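# Seat a grey arch's pegs into two stand posts

## Task

Lower the grey arch onto the stand with care so that the peg beneath each of its green ends drops into the hole of the matching post, and each green end ends up sitting on top of its post. Neither arm nor gripper may bump or shove hard against the stand, and the arch must never be forced, jerked or driven in hard, or the attempt fails. The arch has to stay seated on its own: if only the robot's grip keeps it there, it is not done. Finish by opening the grippers and withdrawing the arms.

## Robot and tools

Robot: two xArm7 arms with parallel grippers, called left_arm and right_arm. The names are labels, not image sides. Bases in the scene frame: left_arm at (-0.028, +0.265, 0) m, right_arm at (-0.025, -0.362, 0) m. Scene frame: origin on the table surface midway between the arms, +x out over the table, +z up, left_arm on the +y side.

Gripper frame: fingers extend along the gripper's +z and close along its y. The reported end_effector_position is the pinch point between the closed pads, roughly 2 cm short of the fingertips; closing pushes the tips about 10 mm further along +z. Reported hand positions can be slightly off, more so when the arm reaches far.

Row layout (used by both motion tools): 14 numbers, each in [-1, 1]. First seven belong to left_arm: dx, dy, dz, rx, ry, rz, opening; the next seven are the same for right_arm. Always send all 14, even when one arm stays still. dx..rz are an offset, not a pose: they are expressed in that gripper's own axes and taken relative to its measured pose at the start of the action (for the first action in a call, the pose in the latest result of this scene). Scale: 1.0 equals 0.6 m of travel or 180 degrees of turn; rx, ry, rz form a single rotation vector. Opening is absolute, not an offset: +1 is wide open (0.084 m), -1 is shut.

execute_actions(actions): a list of actions run one after another. Each action is a table of at most 15 rows, one row per control step of 1/30 s; if fewer rows are given the last one is repeated to fill 15 steps. Every row is measured from the action's start pose, not the row before. An empty list just reports state and images. Per step, the commanded pose is capped at 70 mm and 16 degrees from the measured pose, so big offsets take several actions; after an action the arm only continues to its last capped pose, so keep commanding the remainder.

move(target, speed, blocking): target is one 14-number row as above, an offset from the pose in the last result showing one; each gripper follows a straight line there and both finish together, in 0.5 to 10 s (cut off at 10 s). speed is the path's top speed in m/s, 0.002 to 0.5, default 0.25; turning is capped at twice that in rad/s. Grippers can lag, drift or overshoot the speed, especially with a nearly straight arm, and paths ignore obstacles and the other arm. Faster contact hits harder, and aiming further beyond the contact presses harder. blocking=false returns after 0.5 s while motion continues; then use wait or stop before sending anything else. The result adds a move: line with the ending (done, off_target, moving, held, fault), any limits (paced = pose clipped; held = a check blocked steps, after which the arm may lurch fast) and each gripper's distance to target.

wait(seconds): 0 to 10 s, arms hold their last command; returns early if a running move ends. stop(): brakes the current move; allow braking room. zoom_image(camera, region): camera is cam_low, cam_left_wrist or cam_right_wrist (each 672x504); region is [x0, y0, x1, y1] in pixels from the top-left, at most 504x504. show_instructions() shows the reference image(s). read_manual(section) only gives licence text. finished_scene(scene) ends the current scene, passing its number, after the robot has held its last command; irreversible.

Results: a state line per arm with gripper position (m), quat_wxyz and velocities (m/s, rad/s) in the scene frame; Hand target lines showing where the controller is driving each gripper; grip_measured, the actual finger opening on the opening scale; step readings with HELD marking held-back rows for an arm; pose unreachable when the clearance check altered a command; MOTOR HOT at 65 °C and an OVER-TEMPERATURE FAULT at 80 °C, which brakes that arm until cool; torque-fault messages.

Gripping: to hold something, command an opening well below grip_measured; the larger the gap, the stronger the squeeze (about 24 N per pad max). Closing fast can squeeze harder. Echoing grip_measured still holds parts up to ~6 cm, weaker for wider ones.

To keep an arm still: in the first call of a reply send it the offset back to its desired pose, and zeros in later calls, always with its intended opening. An arm blocked by an object keeps pushing until commanded otherwise.

Load limits (N m): waist 46, shoulder 46, upper arm roll 27.6, elbow 27.6, forearm roll 27.6, wrist pitch 18.4, wrist roll 18.4; a held object's weight adds to them. Exceeding one causes a torque fault: the arm backs off, freezes 10 s and drops the rest of the call.

Avoid: slamming or pressing into the stand, forcing the arch onto the posts, dropping it, knocking anything off the table, and arms colliding or pushing each other. An occasional outside nudge may shift loose objects, so check images before the final release. Lower slowly when pegs align with holes, release, then retract both arms.

Each tool is called as name([rows], argument=value, ...), one row to a line, values as JSON.

## Session

execute_actions(actions=[])

show_instructions()

Scene clock: 0.00 s.
left_arm: end_effector_position=(+0.0721, +0.6537, +0.3134) grip_measured=+1.00 end_effector_quat_wxyz=(+0.040, -0.581, +0.810, -0.069) end_effector_velocity=(-0.000, -0.000, +0.001) end_effector_angular_velocity=(+0.002, +0.000, -0.000) | right_arm: end_effector_position=(+0.6692, -0.5330, +0.3739) grip_measured=+1.00 end_effector_quat_wxyz=(+0.261, +0.746, +0.584, +0.187) end_effector_velocity=(+0.000, +0.000, +0.000) end_effector_angular_velocity=(-0.001, -0.000, +0.001)
Joint positions: left_arm=[ 1.453 -0.239 -0.191  1.119 -0.201  1.404 -2.903  0.084] | right_arm=[-0.287  0.358  0.127  1.717 -0.117  0.712 -1.498  0.084]
Joint velocities: left_arm=[-0.    -0.002  0.    -0.     0.    -0.     0.    -0.   ] | right_arm=[ 0.     0.     0.     0.     0.    -0.    -0.001 -0.   ]
Hand target (left_arm): +0.072, +0.654, +0.313; +0.040, -0.581, +0.810, -0.069
Hand target (right_arm): +0.669, -0.533, +0.374; +0.261, +0.746, +0.584, +0.187

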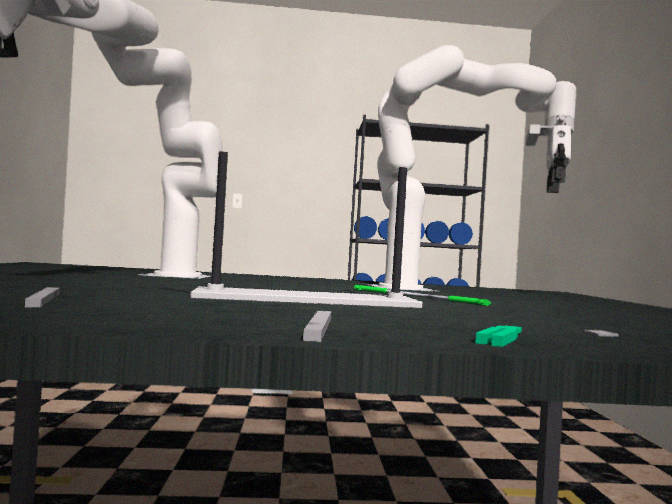

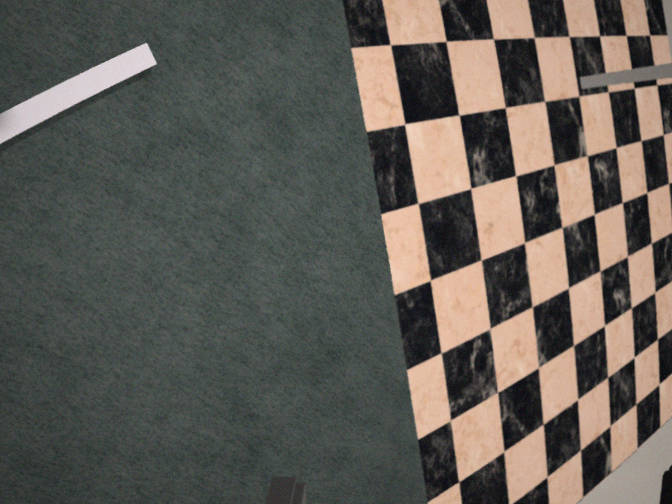

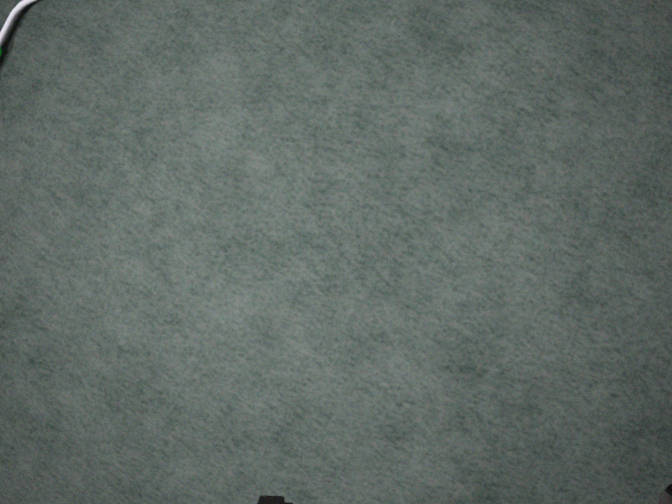

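Reference images for this scene: Buzz-wire game page 1.

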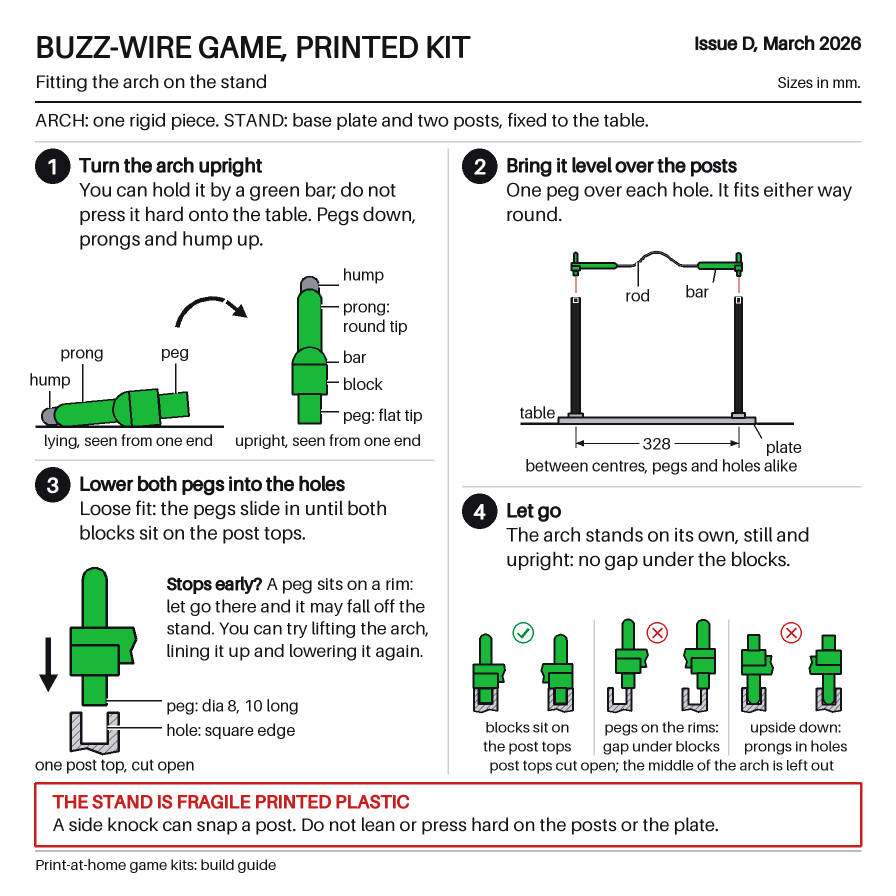

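move(target=[0.43,-0.665,-0.005,-0.047,0.027,0.395,1,0.213,-0.356,-0.103,0.228,0.354,0.04,1], speed=0.35)

Scene clock: 12.37 s.
left_arm: end_effector_position=(+0.3601, +0.2819, +0.3827) grip_measured=+1.00 end_effector_quat_wxyz=(-0.000, +0.000, +1.000, -0.001) end_effector_velocity=(+0.001, -0.003, -0.000) end_effector_angular_velocity=(+0.001, +0.005, -0.007) | right_arm: end_effector_position=(+0.4995, -0.3604, +0.2897) grip_measured=+1.00 end_effector_quat_wxyz=(-0.354, +0.613, +0.613, +0.351) end_effector_velocity=(-0.001, +0.000, -0.002) end_effector_angular_velocity=(+0.005, +0.007, -0.000)
Joint positions: left_arm=[ 0.962 -0.473 -0.81   1.284 -0.339  1.621 -2.773  0.084] | right_arm=[-0.611  0.391  0.321  1.518  0.836  1.606 -2.084  0.084]
Joint velocities: left_arm=[ 0.001  0.007 -0.011  0.008  0.004  0.003 -0.004  0.   ] | right_arm=[-0.001  0.002 -0.    -0.004  0.001  0.002  0.    -0.   ]
Hand target (left_arm): +0.360, +0.282, +0.383; -0.000, +0.001, +1.000, -0.001
Hand target (right_arm): +0.499, -0.360, +0.289; -0.355, +0.613, +0.612, +0.351
Off the commanded pose (left_arm): 0.002 m, 0 deg.
Off the commanded pose (right_arm): 0.001 m, 0 deg.
move: done

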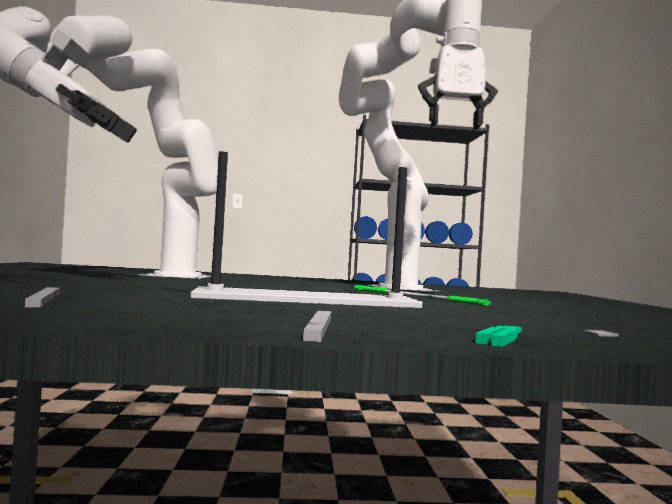

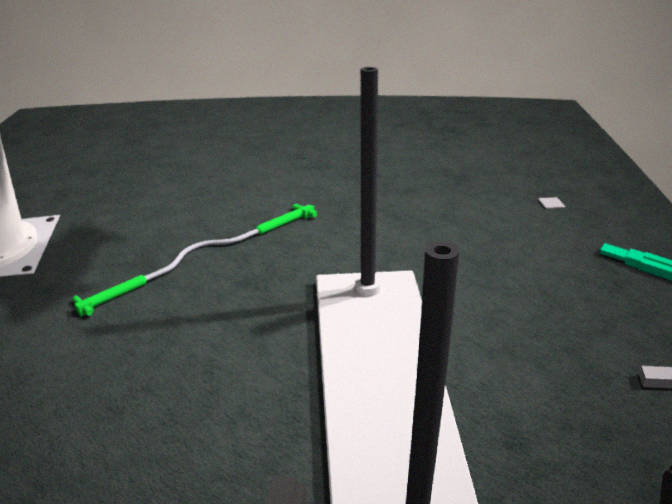

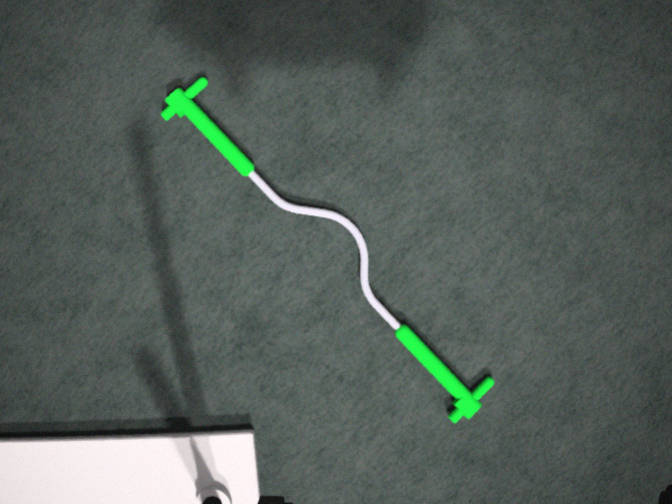

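move(target=[0.242,-0.192,0.455,0,0,-0.2435,0,0,0.11,0,0,0,0,1], speed=0.35)

Scene clock: 21.73 s.
left_arm: end_effector_position=(+0.2145, +0.1663, +0.1096) grip_measured=-0.01 end_effector_quat_wxyz=(-0.001, -0.373, +0.928, -0.001) end_effector_velocity=(-0.000, -0.001, -0.002) end_effector_angular_velocity=(+0.002, -0.001, +0.000) | right_arm: end_effector_position=(+0.5655, -0.3601, +0.2895) grip_measured=+1.00 end_effector_quat_wxyz=(-0.354, +0.613, +0.612, +0.352) end_effector_velocity=(+0.000, +0.000, -0.000) end_effector_angular_velocity=(+0.000, +0.001, +0.000)
Joint positions: left_arm=[ 0.536 -1.173 -1.107  0.324 -1.016  1.335 -3.491  0.044] | right_arm=[-0.532  0.625  0.333  1.846  0.794  1.616 -1.963  0.084]
Joint velocities: left_arm=[-0.002  0.    -0.008 -0.002 -0.006 -0.005 -0.003 -0.   ] | right_arm=[ 0.     0.001  0.     0.001 -0.     0.     0.001 -0.   ]
Hand target (left_arm): +0.214, +0.166, +0.109; -0.001, -0.373, +0.928, -0.001
Hand target (right_arm): +0.565, -0.360, +0.290; -0.354, +0.613, +0.612, +0.352
Off the commanded pose (left_arm): 0.000 m, 0 deg.
Off the commanded pose (right_arm): 0.000 m, 0 deg.
move: done

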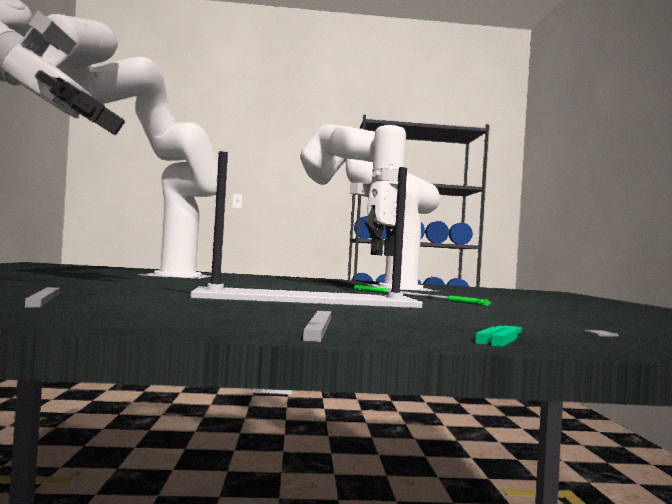

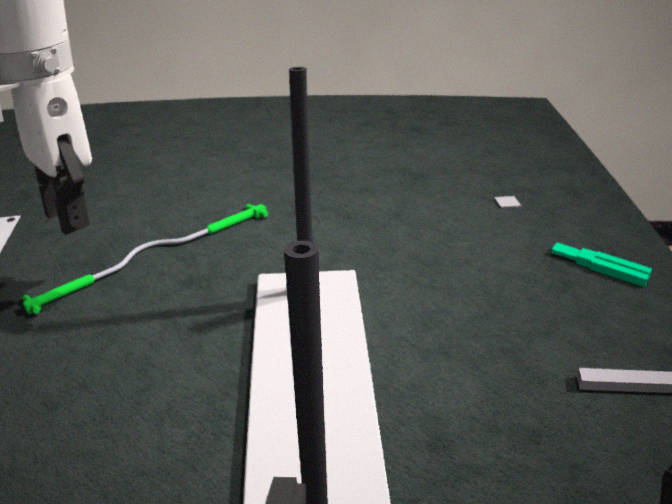

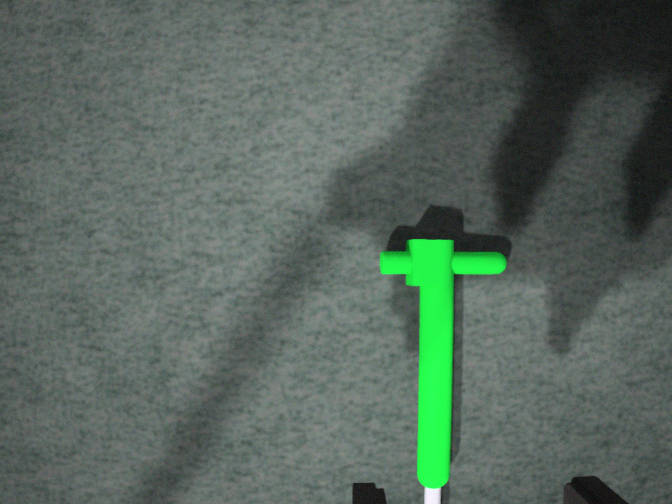

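move(target=[0.007,0.003,0.125,0,0,0.005,-0.2,0,0,0,0,0,0,1], speed=0.2)

move(target=[0,0,0.019,0,0,0,-0.2,0,0,0,0,0,0,1], speed=0.03)

Scene clock: 26.30 s.
left_arm: end_effector_position=(+0.2101, +0.1644, +0.0345) grip_measured=-0.21 end_effector_quat_wxyz=(-0.001, -0.366, +0.931, -0.002) end_effector_velocity=(+0.001, -0.000, -0.001) end_effector_angular_velocity=(-0.001, -0.000, -0.001) | right_arm: end_effector_position=(+0.5655, -0.3601, +0.2895) grip_measured=+1.00 end_effector_quat_wxyz=(-0.354, +0.613, +0.612, +0.352) end_effector_velocity=(-0.000, -0.000, -0.000) end_effector_angular_velocity=(-0.000, +0.001, -0.000)
Joint positions: left_arm=[ 0.592 -1.082 -1.428  0.266 -1.302  1.141 -3.413  0.035] | right_arm=[-0.532  0.625  0.333  1.846  0.794  1.616 -1.963  0.084]
Joint velocities: left_arm=[ 0.008  0.004 -0.009  0.003 -0.006 -0.005  0.005 -0.   ] | right_arm=[-0.001 -0.    -0.    -0.001 -0.     0.    -0.     0.   ]
Hand target (left_arm): +0.210, +0.164, +0.034; -0.001, -0.366, +0.931, -0.002
Hand target (right_arm): +0.565, -0.360, +0.290; -0.354, +0.613, +0.612, +0.352
Off the commanded pose (left_arm): 0.000 m, 0 deg.
Off the commanded pose (right_arm): 0.000 m, 0 deg.
move: done

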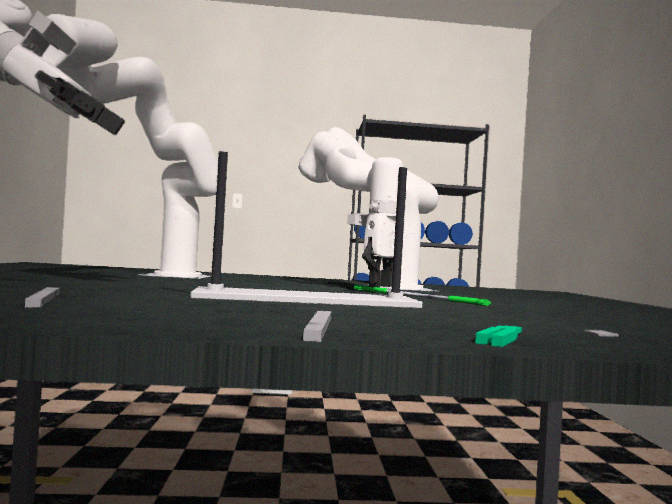

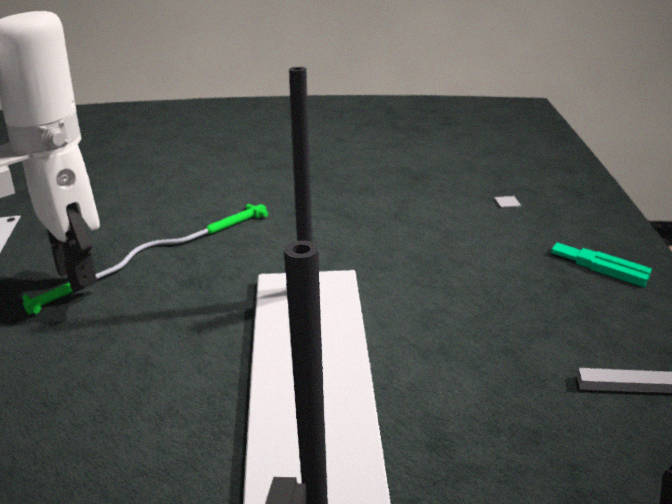

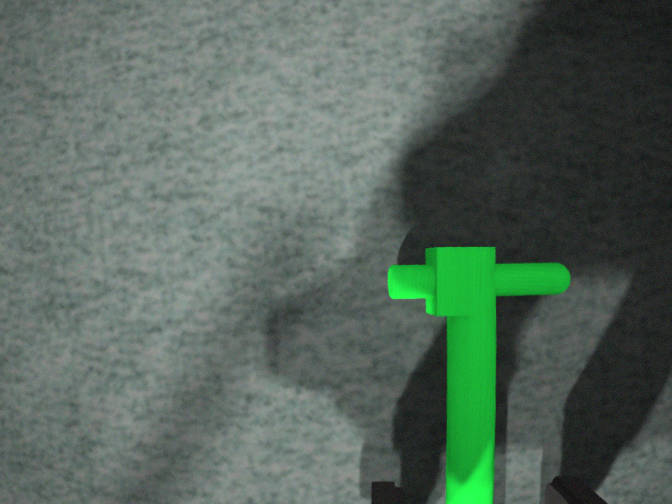

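Scene clock: 27.07 s.
left_arm: end_effector_position=(+0.2101, +0.1644, +0.0232) grip_measured=-0.21 end_effector_quat_wxyz=(-0.001, -0.366, +0.931, -0.002) end_effector_velocity=(+0.000, +0.000, -0.002) end_effector_angular_velocity=(-0.000, -0.001, -0.001) | right_arm: end_effector_position=(+0.5655, -0.3601, +0.2895) grip_measured=+1.00 end_effector_quat_wxyz=(-0.354, +0.613, +0.612, +0.352) end_effector_velocity=(-0.000, +0.000, -0.000) end_effector_angular_velocity=(+0.000, +0.002, -0.001)
Joint positions: left_arm=[ 0.618 -1.068 -1.487  0.268 -1.351  1.113 -3.395  0.035] | right_arm=[-0.532  0.625  0.333  1.846  0.794  1.616 -1.963  0.084]
Joint velocities: left_arm=[ 0.006  0.001 -0.01   0.001 -0.009 -0.005  0.005  0.   ] | right_arm=[ 0.     0.    -0.    -0.001  0.    -0.     0.002  0.   ]
Hand target (left_arm): +0.210, +0.164, +0.023; -0.001, -0.366, +0.931, -0.002
Hand target (right_arm): +0.565, -0.360, +0.290; -0.354, +0.613, +0.612, +0.352
Off the commanded pose (left_arm): 0.000 m, 0 deg.
Off the commanded pose (right_arm): 0.000 m, 0 deg.
move: done

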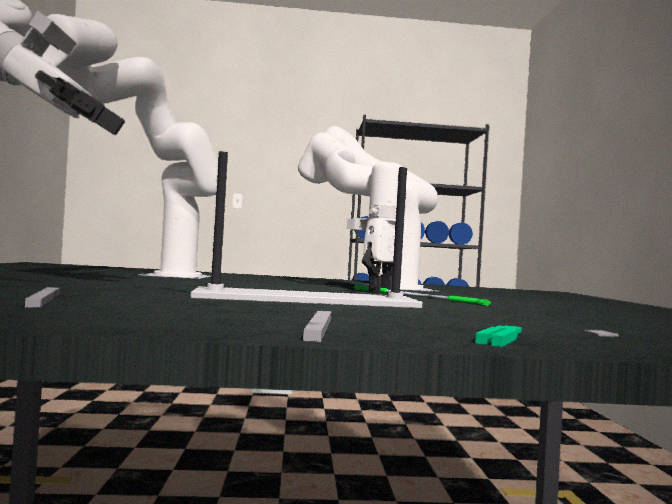

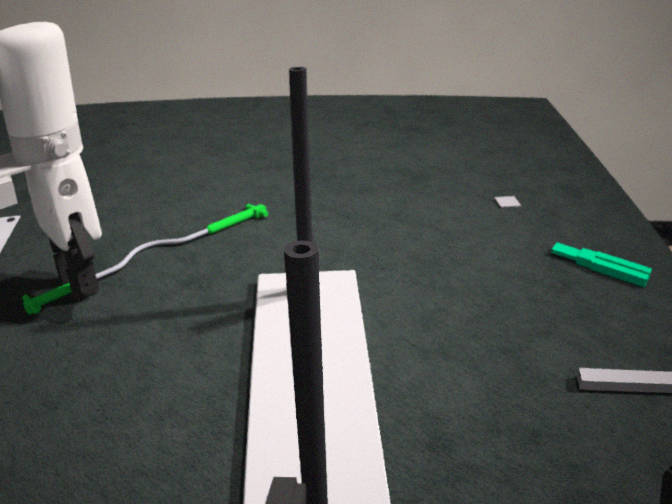

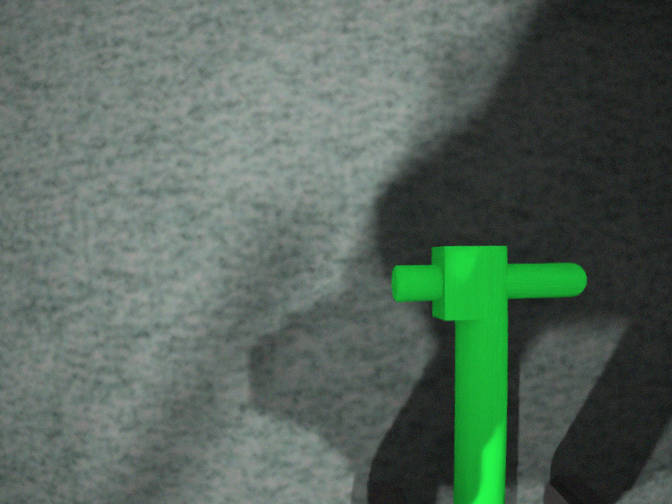

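move(target=[0,0,0,0,0,0,-1,0,0,0,0,0,0,1])

move(target=[-0.08,0,-0.62,0,0,0,-1,0,0,0,0,0,0,1], speed=0.25)

move(target=[0,0,0,0,0,0.722,-1,0,0,0,0,0,0,1], speed=0.5)

Scene clock: 33.33 s.
left_arm: end_effector_position=(+0.2101, +0.1644, +0.0232) grip_measured=-0.74 end_effector_quat_wxyz=(-0.001, -0.366, +0.931, -0.002) end_effector_velocity=(+0.000, -0.000, +0.000) end_effector_angular_velocity=(-0.000, -0.000, +0.000) | right_arm: end_effector_position=(+0.5655, -0.3601, +0.2895) grip_measured=+1.00 end_effector_quat_wxyz=(-0.354, +0.613, +0.612, +0.352) end_effector_velocity=(-0.000, -0.000, -0.000) end_effector_angular_velocity=(-0.000, +0.000, -0.000)
Joint positions: left_arm=[ 0.618 -1.068 -1.487  0.268 -1.351  1.113 -3.395  0.011] | right_arm=[-0.532  0.625  0.333  1.846  0.794  1.616 -1.963  0.084]
Joint velocities: left_arm=[-0.     0.001  0.     0.    -0.    -0.    -0.    -0.   ] | right_arm=[-0. -0. -0. -0. -0.  0. -0. -0.]
Hand target (left_arm): +0.210, +0.164, +0.023; -0.001, -0.366, +0.931, -0.002
Hand target (right_arm): +0.565, -0.360, +0.290; -0.354, +0.613, +0.612, +0.352
Off the commanded pose (left_arm): 0.000 m, 0 deg.
Off the commanded pose (right_arm): 0.000 m, 0 deg.
move: done

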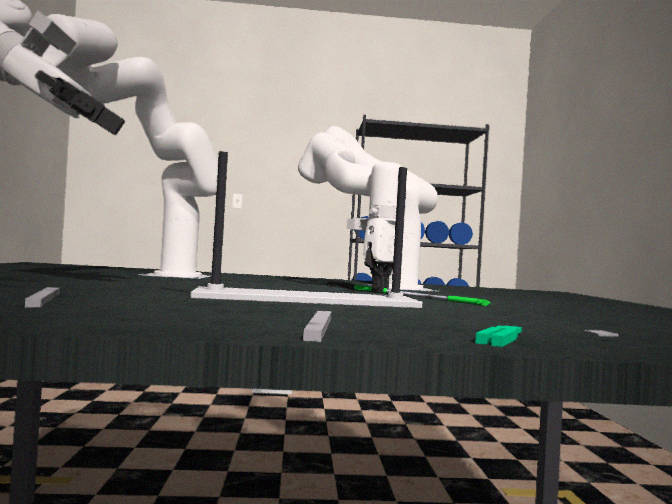

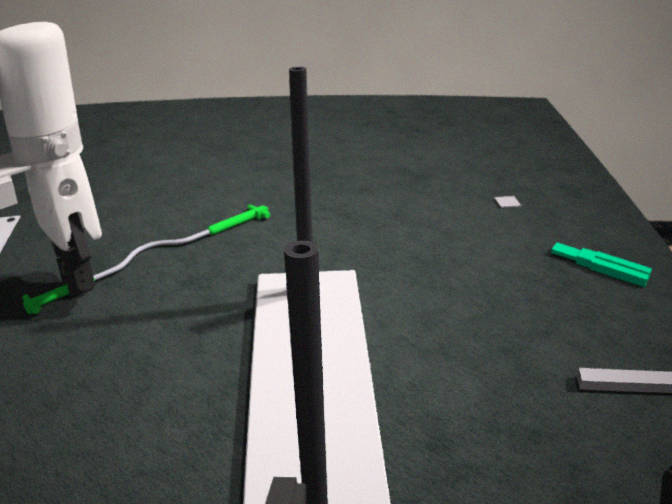

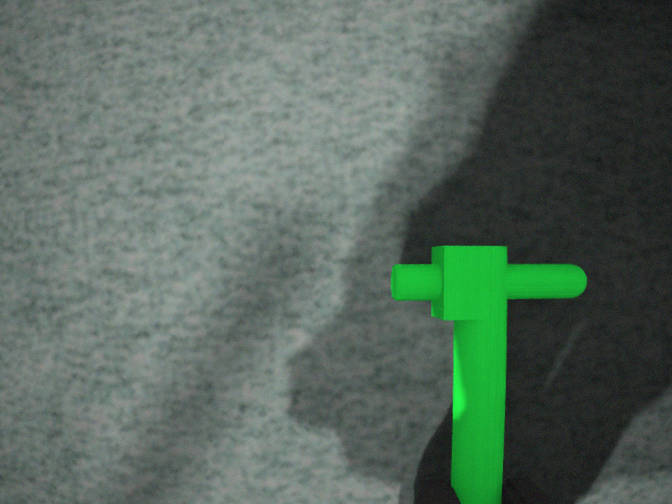

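Scene clock: 35.43 s.
left_arm: end_effector_position=(+0.2454, +0.1979, +0.3955) grip_measured=-0.74 end_effector_quat_wxyz=(-0.001, -0.365, +0.931, -0.001) end_effector_velocity=(+0.001, +0.001, +0.003) end_effector_angular_velocity=(+0.000, -0.002, +0.002) | right_arm: end_effector_position=(+0.5655, -0.3601, +0.2895) grip_measured=+1.00 end_effector_quat_wxyz=(-0.354, +0.613, +0.612, +0.352) end_effector_velocity=(-0.000, -0.000, +0.000) end_effector_angular_velocity=(-0.000, +0.000, -0.000)
Joint positions: left_arm=[ 0.759 -0.897 -0.596  1.089 -0.477  1.86  -3.501  0.011] | right_arm=[-0.532  0.625  0.333  1.846  0.794  1.616 -1.963  0.084]
Joint velocities: left_arm=[ 0.002  0.004  0.002  0.008  0.002  0.002 -0.001  0.   ] | right_arm=[-0.    -0.     0.     0.    -0.     0.     0.001  0.   ]
Hand target (left_arm): +0.245, +0.198, +0.396; -0.001, -0.365, +0.931, -0.001
Hand target (right_arm): +0.565, -0.360, +0.290; -0.354, +0.613, +0.612, +0.352
Off the commanded pose (left_arm): 0.001 m, 0 deg.
Off the commanded pose (right_arm): 0.000 m, 0 deg.
move: done

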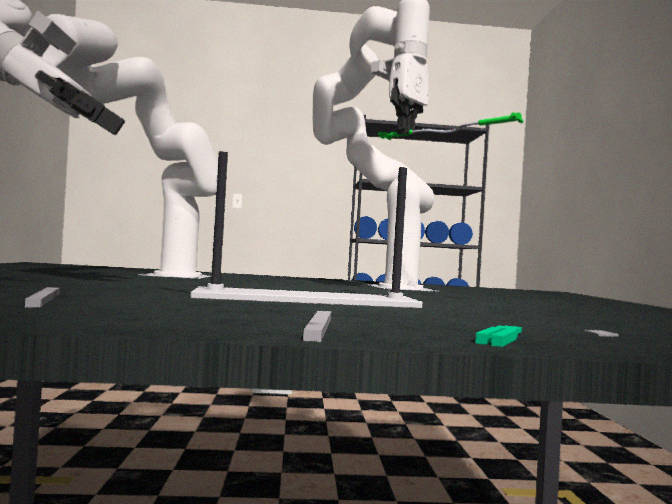

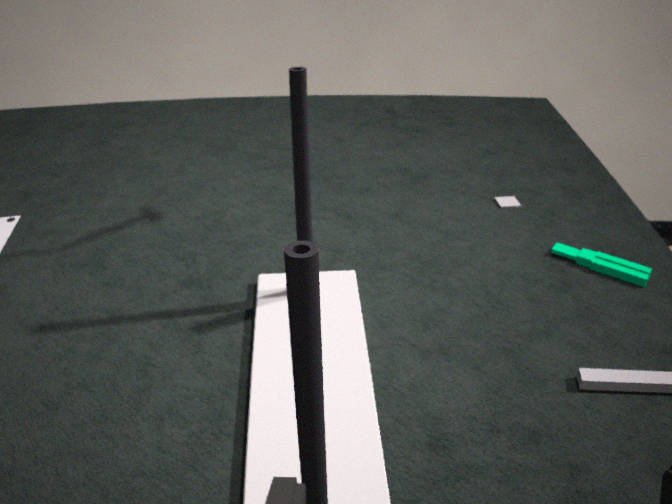

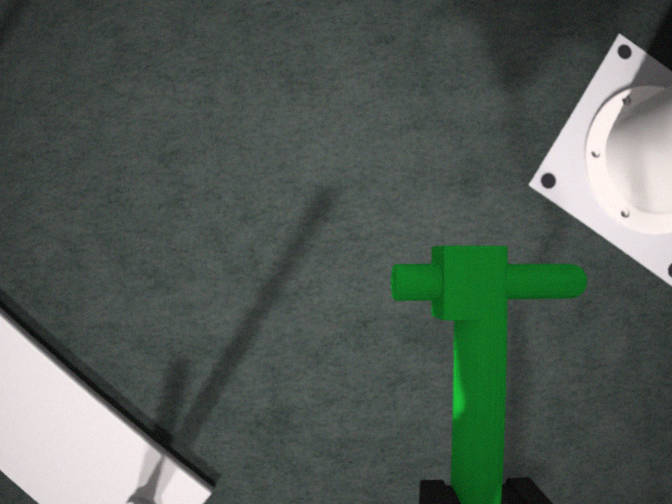

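Scene clock: 38.33 s.
left_arm: end_effector_position=(+0.2451, +0.1983, +0.3957) grip_measured=-0.74 end_effector_quat_wxyz=(+0.001, +0.688, +0.725, -0.001) end_effector_velocity=(+0.000, -0.000, -0.000) end_effector_angular_velocity=(+0.000, +0.000, -0.007) | right_arm: end_effector_position=(+0.5655, -0.3601, +0.2895) grip_measured=+1.00 end_effector_quat_wxyz=(-0.354, +0.613, +0.612, +0.352) end_effector_velocity=(+0.000, -0.000, +0.000) end_effector_angular_velocity=(+0.001, +0.000, -0.001)
Joint positions: left_arm=[ 0.073 -0.665 -0.292  1.055 -0.183  1.698 -1.63   0.011] | right_arm=[-0.532  0.625  0.333  1.846  0.794  1.616 -1.963  0.084]
Joint velocities: left_arm=[-0.002  0.001  0.001 -0.     0.001 -0.001  0.006 -0.   ] | right_arm=[-0.001 -0.     0.    -0.     0.001  0.     0.    -0.   ]
Hand target (left_arm): +0.245, +0.198, +0.396; +0.001, +0.689, +0.725, -0.001
Hand target (right_arm): +0.565, -0.360, +0.290; -0.354, +0.613, +0.612, +0.352
Off the commanded pose (left_arm): 0.000 m, 0 deg.
Off the commanded pose (right_arm): 0.000 m, 0 deg.
move: done

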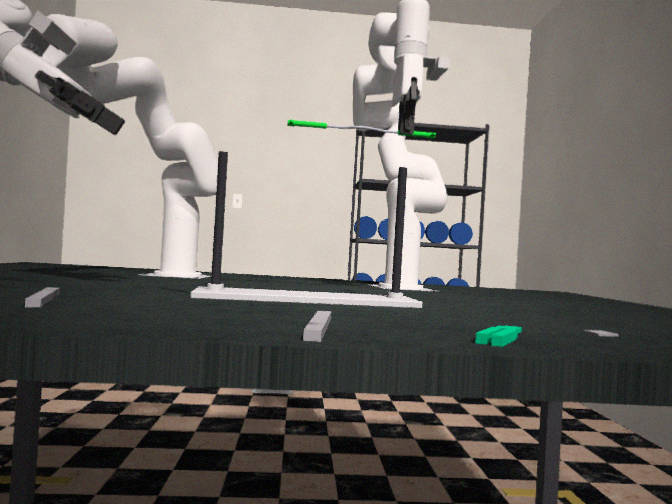

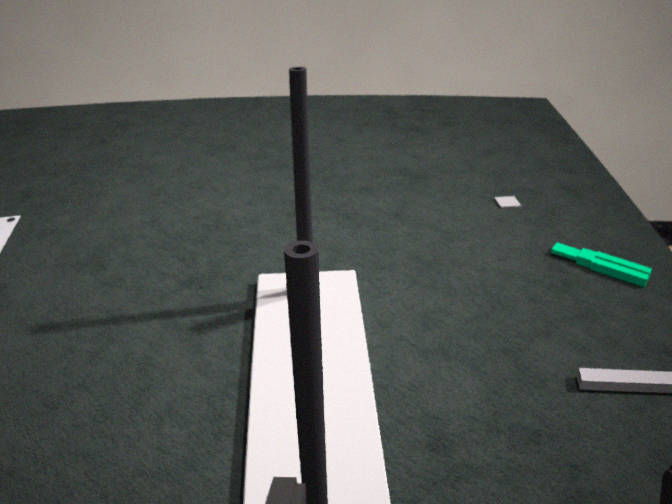

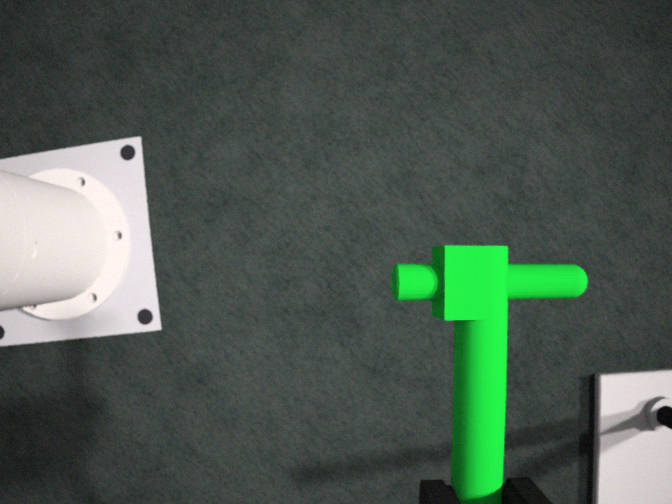

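move(target=[-0.197,0.353,0.11,-0.53,0,0,-1,0,0,0,0,0,0,1], speed=0.3)

zoom_image(camera="cam_low", region=[190,90,430,200])

Scene clock: 45.27 s.
left_arm: end_effector_position=(+0.4630, +0.0913, +0.3290) grip_measured=-0.74 end_effector_quat_wxyz=(+0.511, +0.463, +0.490, +0.534) end_effector_velocity=(+0.001, +0.000, +0.000) end_effector_angular_velocity=(+0.001, -0.007, +0.005) | right_arm: end_effector_position=(+0.5655, -0.3601, +0.2895) grip_measured=+1.00 end_effector_quat_wxyz=(-0.354, +0.613, +0.612, +0.352) end_effector_velocity=(-0.000, -0.000, -0.000) end_effector_angular_velocity=(-0.002, +0.000, +0.000)
Joint positions: left_arm=[ 1.037 -0.987 -1.727  0.487 -0.607 -0.866 -2.218  0.011] | right_arm=[-0.532  0.625  0.333  1.846  0.794  1.616 -1.963  0.084]
Joint velocities: left_arm=[ 0.004 -0.012 -0.005  0.004 -0.012  0.001 -0.002  0.   ] | right_arm=[ 0.     0.    -0.     0.    -0.002  0.     0.     0.   ]
Hand target (left_arm): +0.463, +0.091, +0.329; +0.511, +0.462, +0.490, +0.534
Hand target (right_arm): +0.565, -0.360, +0.290; -0.354, +0.613, +0.612, +0.352
Off the commanded pose (left_arm): 0.001 m, 0 deg.
Off the commanded pose (right_arm): 0.000 m, 0 deg.
move: done

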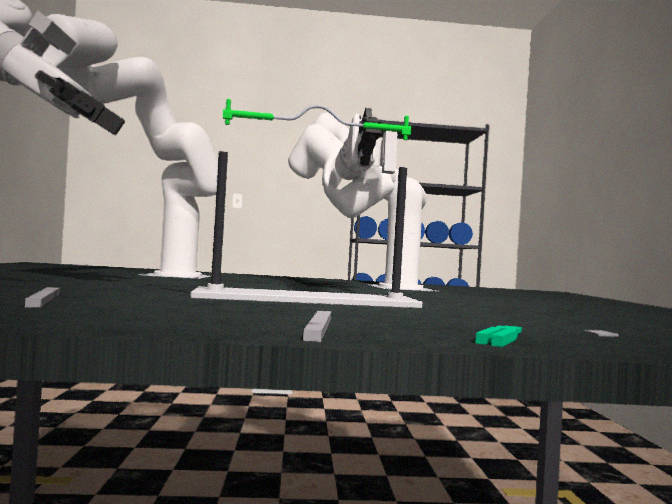

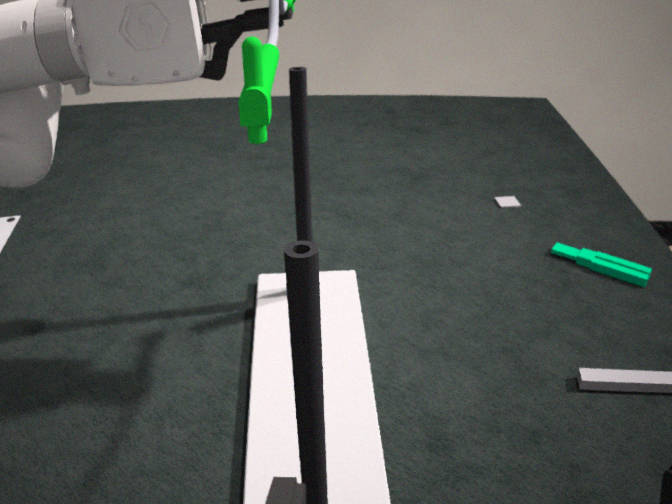

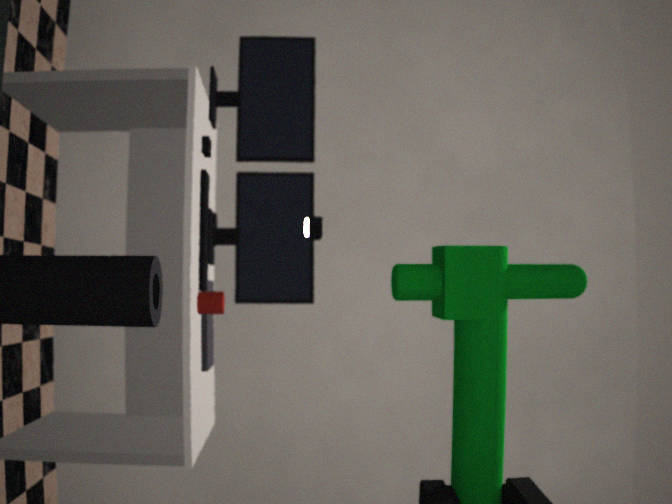

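Region (190, 90, 430, 200) of cam_low's 672x504 image, scaled by 2.100, with more detail than that image has; it fills the top 231 rows of this view, and the rest is white.

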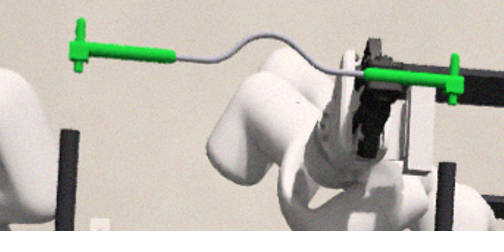

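move(target=[-0.003,-0.059,0.005,0,0.0127,0.0012,-1,0,0,0,0,0,0,1], speed=0.1)

zoom_image(camera="cam_left_wrist", region=[220,0,380,290])

zoom_image(camera="cam_low", region=[195,105,255,175])

zoom_image(camera="cam_low", region=[375,120,435,190])

Scene clock: 50.50 s.
left_arm: end_effector_position=(+0.4693, +0.0898, +0.2940) grip_measured=-0.74 end_effector_quat_wxyz=(+0.500, +0.453, +0.499, +0.544) end_effector_velocity=(+0.000, -0.000, -0.001) end_effector_angular_velocity=(-0.002, -0.003, +0.004) | right_arm: end_effector_position=(+0.5655, -0.3601, +0.2895) grip_measured=+1.00 end_effector_quat_wxyz=(-0.354, +0.613, +0.612, +0.352) end_effector_velocity=(-0.000, +0.001, +0.000) end_effector_angular_velocity=(+0.001, -0.000, +0.001)
Joint positions: left_arm=[ 1.095 -1.102 -1.849  0.532 -0.732 -0.837 -2.257  0.011] | right_arm=[-0.532  0.625  0.333  1.846  0.794  1.616 -1.963  0.084]
Joint velocities: left_arm=[-0.001 -0.01  -0.005  0.005 -0.014  0.006  0.     0.   ] | right_arm=[ 0.001 -0.     0.    -0.     0.001  0.    -0.     0.   ]
Hand target (left_arm): +0.469, +0.090, +0.294; +0.500, +0.453, +0.499, +0.544
Hand target (right_arm): +0.565, -0.360, +0.290; -0.354, +0.613, +0.612, +0.352
Off the commanded pose (left_arm): 0.000 m, 0 deg.
Off the commanded pose (right_arm): 0.000 m, 0 deg.
move: done

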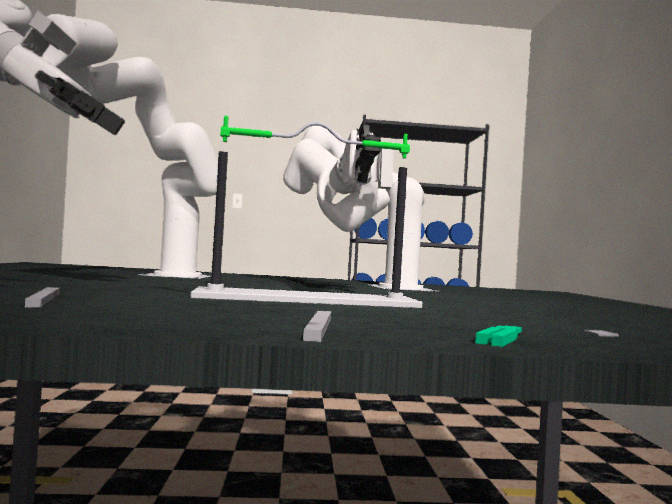

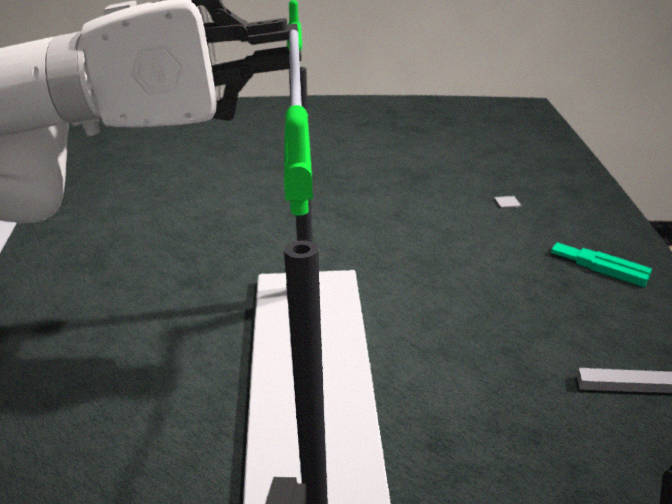

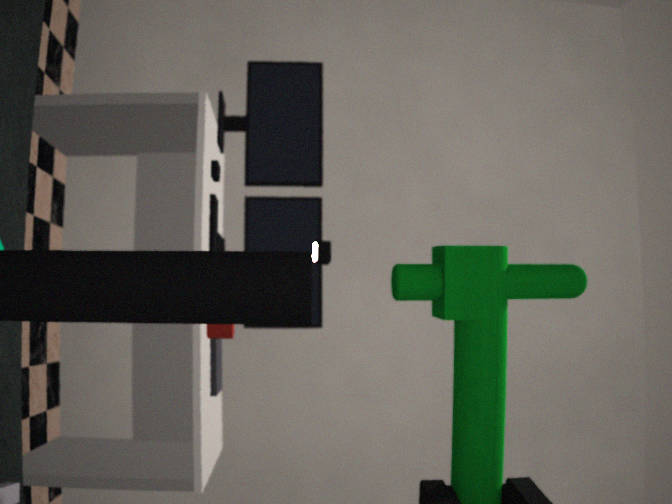

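Region (220, 0, 380, 290) of cam_left_wrist's 672x504 image, scaled by 1.738, with more detail than that image has; it fills the left 278 columns of this view, and the rest is white.

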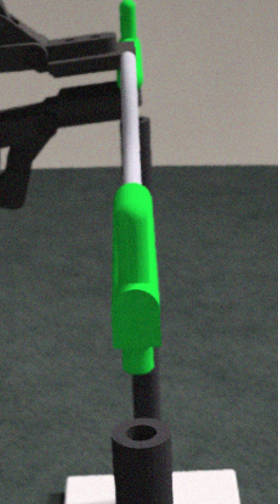

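Region (195, 105, 255, 175) of cam_low's 672x504 image, scaled by 7.200, with more detail than that image has; it fills the left 432 columns of this view, and the rest is white.

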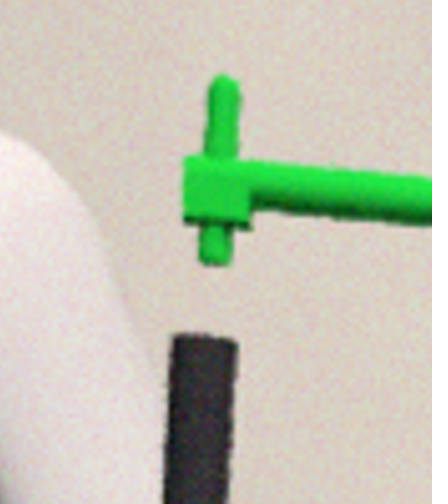

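Region (375, 120, 435, 190) of cam_low's 672x504 image, scaled by 7.200, with more detail than that image has; it fills the left 432 columns of this view, and the rest is white.

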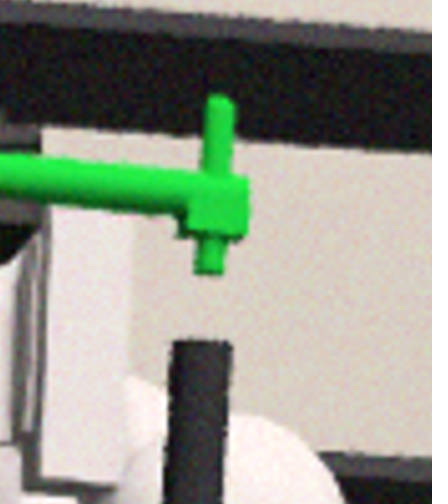

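move(target=[-0.0017,-0.02,-0.0002,0,-0.0012,0,-1,0,0,0,0,0,0,1], speed=0.03)

zoom_image(camera="cam_left_wrist", region=[255,10,345,110])

zoom_image(camera="cam_left_wrist", region=[255,180,345,280])

zoom_image(camera="cam_right_wrist", region=[280,220,460,350])

zoom_image(camera="cam_low", region=[195,105,255,175])

Scene clock: 55.10 s.
left_arm: end_effector_position=(+0.4703, +0.0888, +0.2822) grip_measured=-0.74 end_effector_quat_wxyz=(+0.501, +0.454, +0.498, +0.543) end_effector_velocity=(-0.000, -0.000, -0.001) end_effector_angular_velocity=(-0.001, -0.002, -0.001) | right_arm: end_effector_position=(+0.5655, -0.3601, +0.2895) grip_measured=+1.00 end_effector_quat_wxyz=(-0.354, +0.613, +0.612, +0.352) end_effector_velocity=(+0.000, +0.000, +0.000) end_effector_angular_velocity=(+0.000, -0.001, -0.000)
Joint positions: left_arm=[ 1.119 -1.127 -1.886  0.541 -0.748 -0.852 -2.278  0.011] | right_arm=[-0.532  0.625  0.333  1.846  0.794  1.616 -1.963  0.084]
Joint velocities: left_arm=[ 0.003 -0.003 -0.004  0.001 -0.004 -0.003 -0.002 -0.   ] | right_arm=[ 0.    -0.    -0.     0.001  0.001  0.     0.     0.   ]
Hand target (left_arm): +0.470, +0.089, +0.282; +0.501, +0.454, +0.498, +0.543
Hand target (right_arm): +0.565, -0.360, +0.290; -0.354, +0.613, +0.612, +0.352
Off the commanded pose (left_arm): 0.000 m, 0 deg.
Off the commanded pose (right_arm): 0.000 m, 0 deg.
move: done

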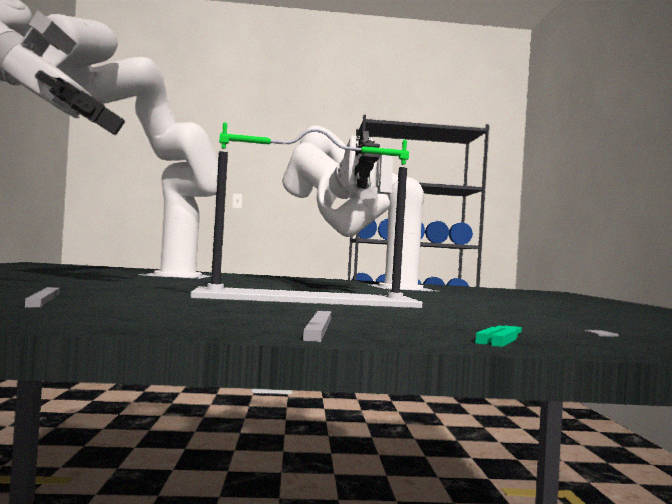

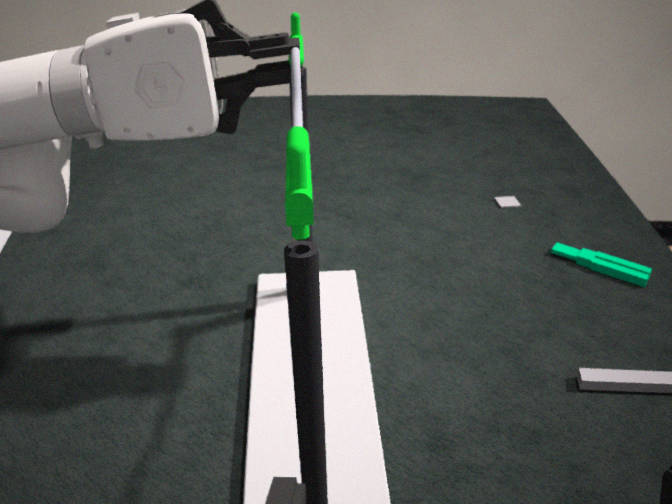

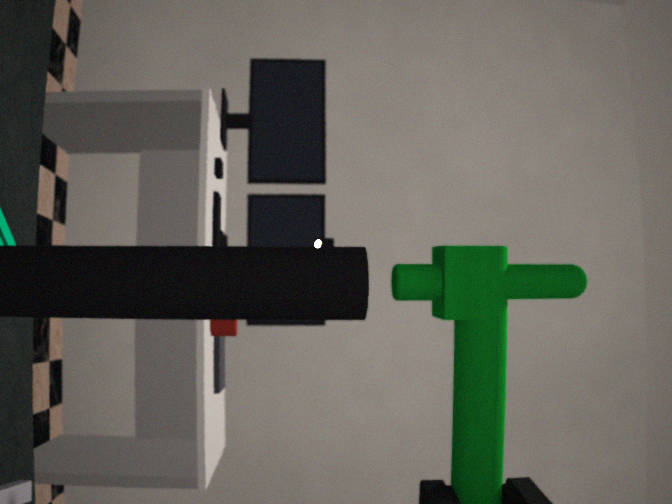

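Region (255, 10, 345, 110) of cam_left_wrist's 672x504 image, scaled by 5.040, with more detail than that image has; it fills the left 454 columns of this view, and the rest is white.

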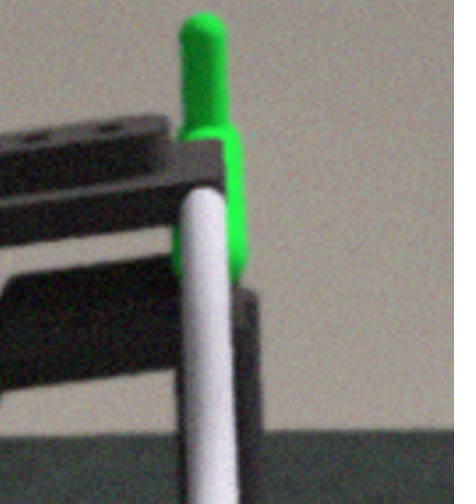

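Region (255, 180, 345, 280) of cam_left_wrist's 672x504 image, scaled by 5.040, with more detail than that image has; it fills the left 454 columns of this view, and the rest is white.

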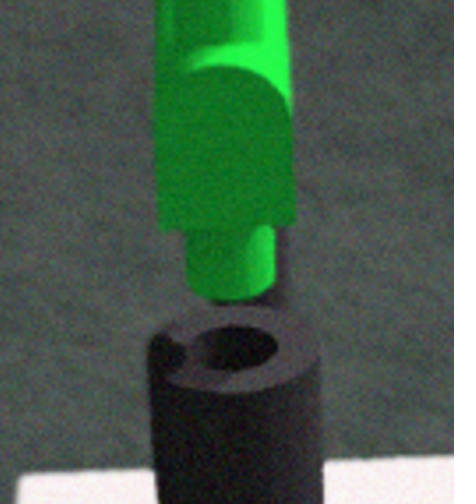

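Region (280, 220, 460, 350) of cam_right_wrist's 672x504 image, scaled by 2.800, with more detail than that image has.

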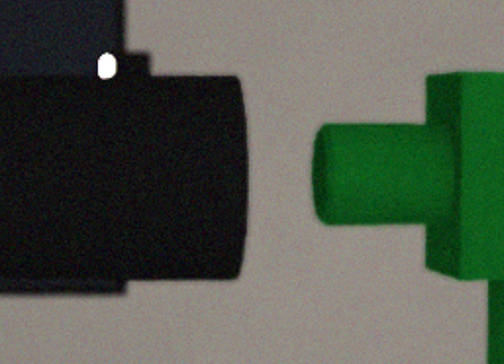

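Region (195, 105, 255, 175) of cam_low's 672x504 image, scaled by 7.200, with more detail than that image has; it fills the left 432 columns of this view, and the rest is white.

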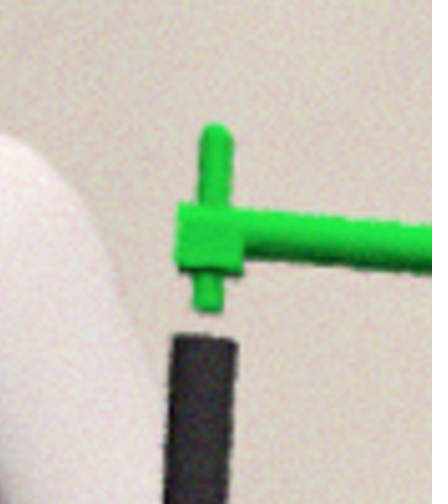

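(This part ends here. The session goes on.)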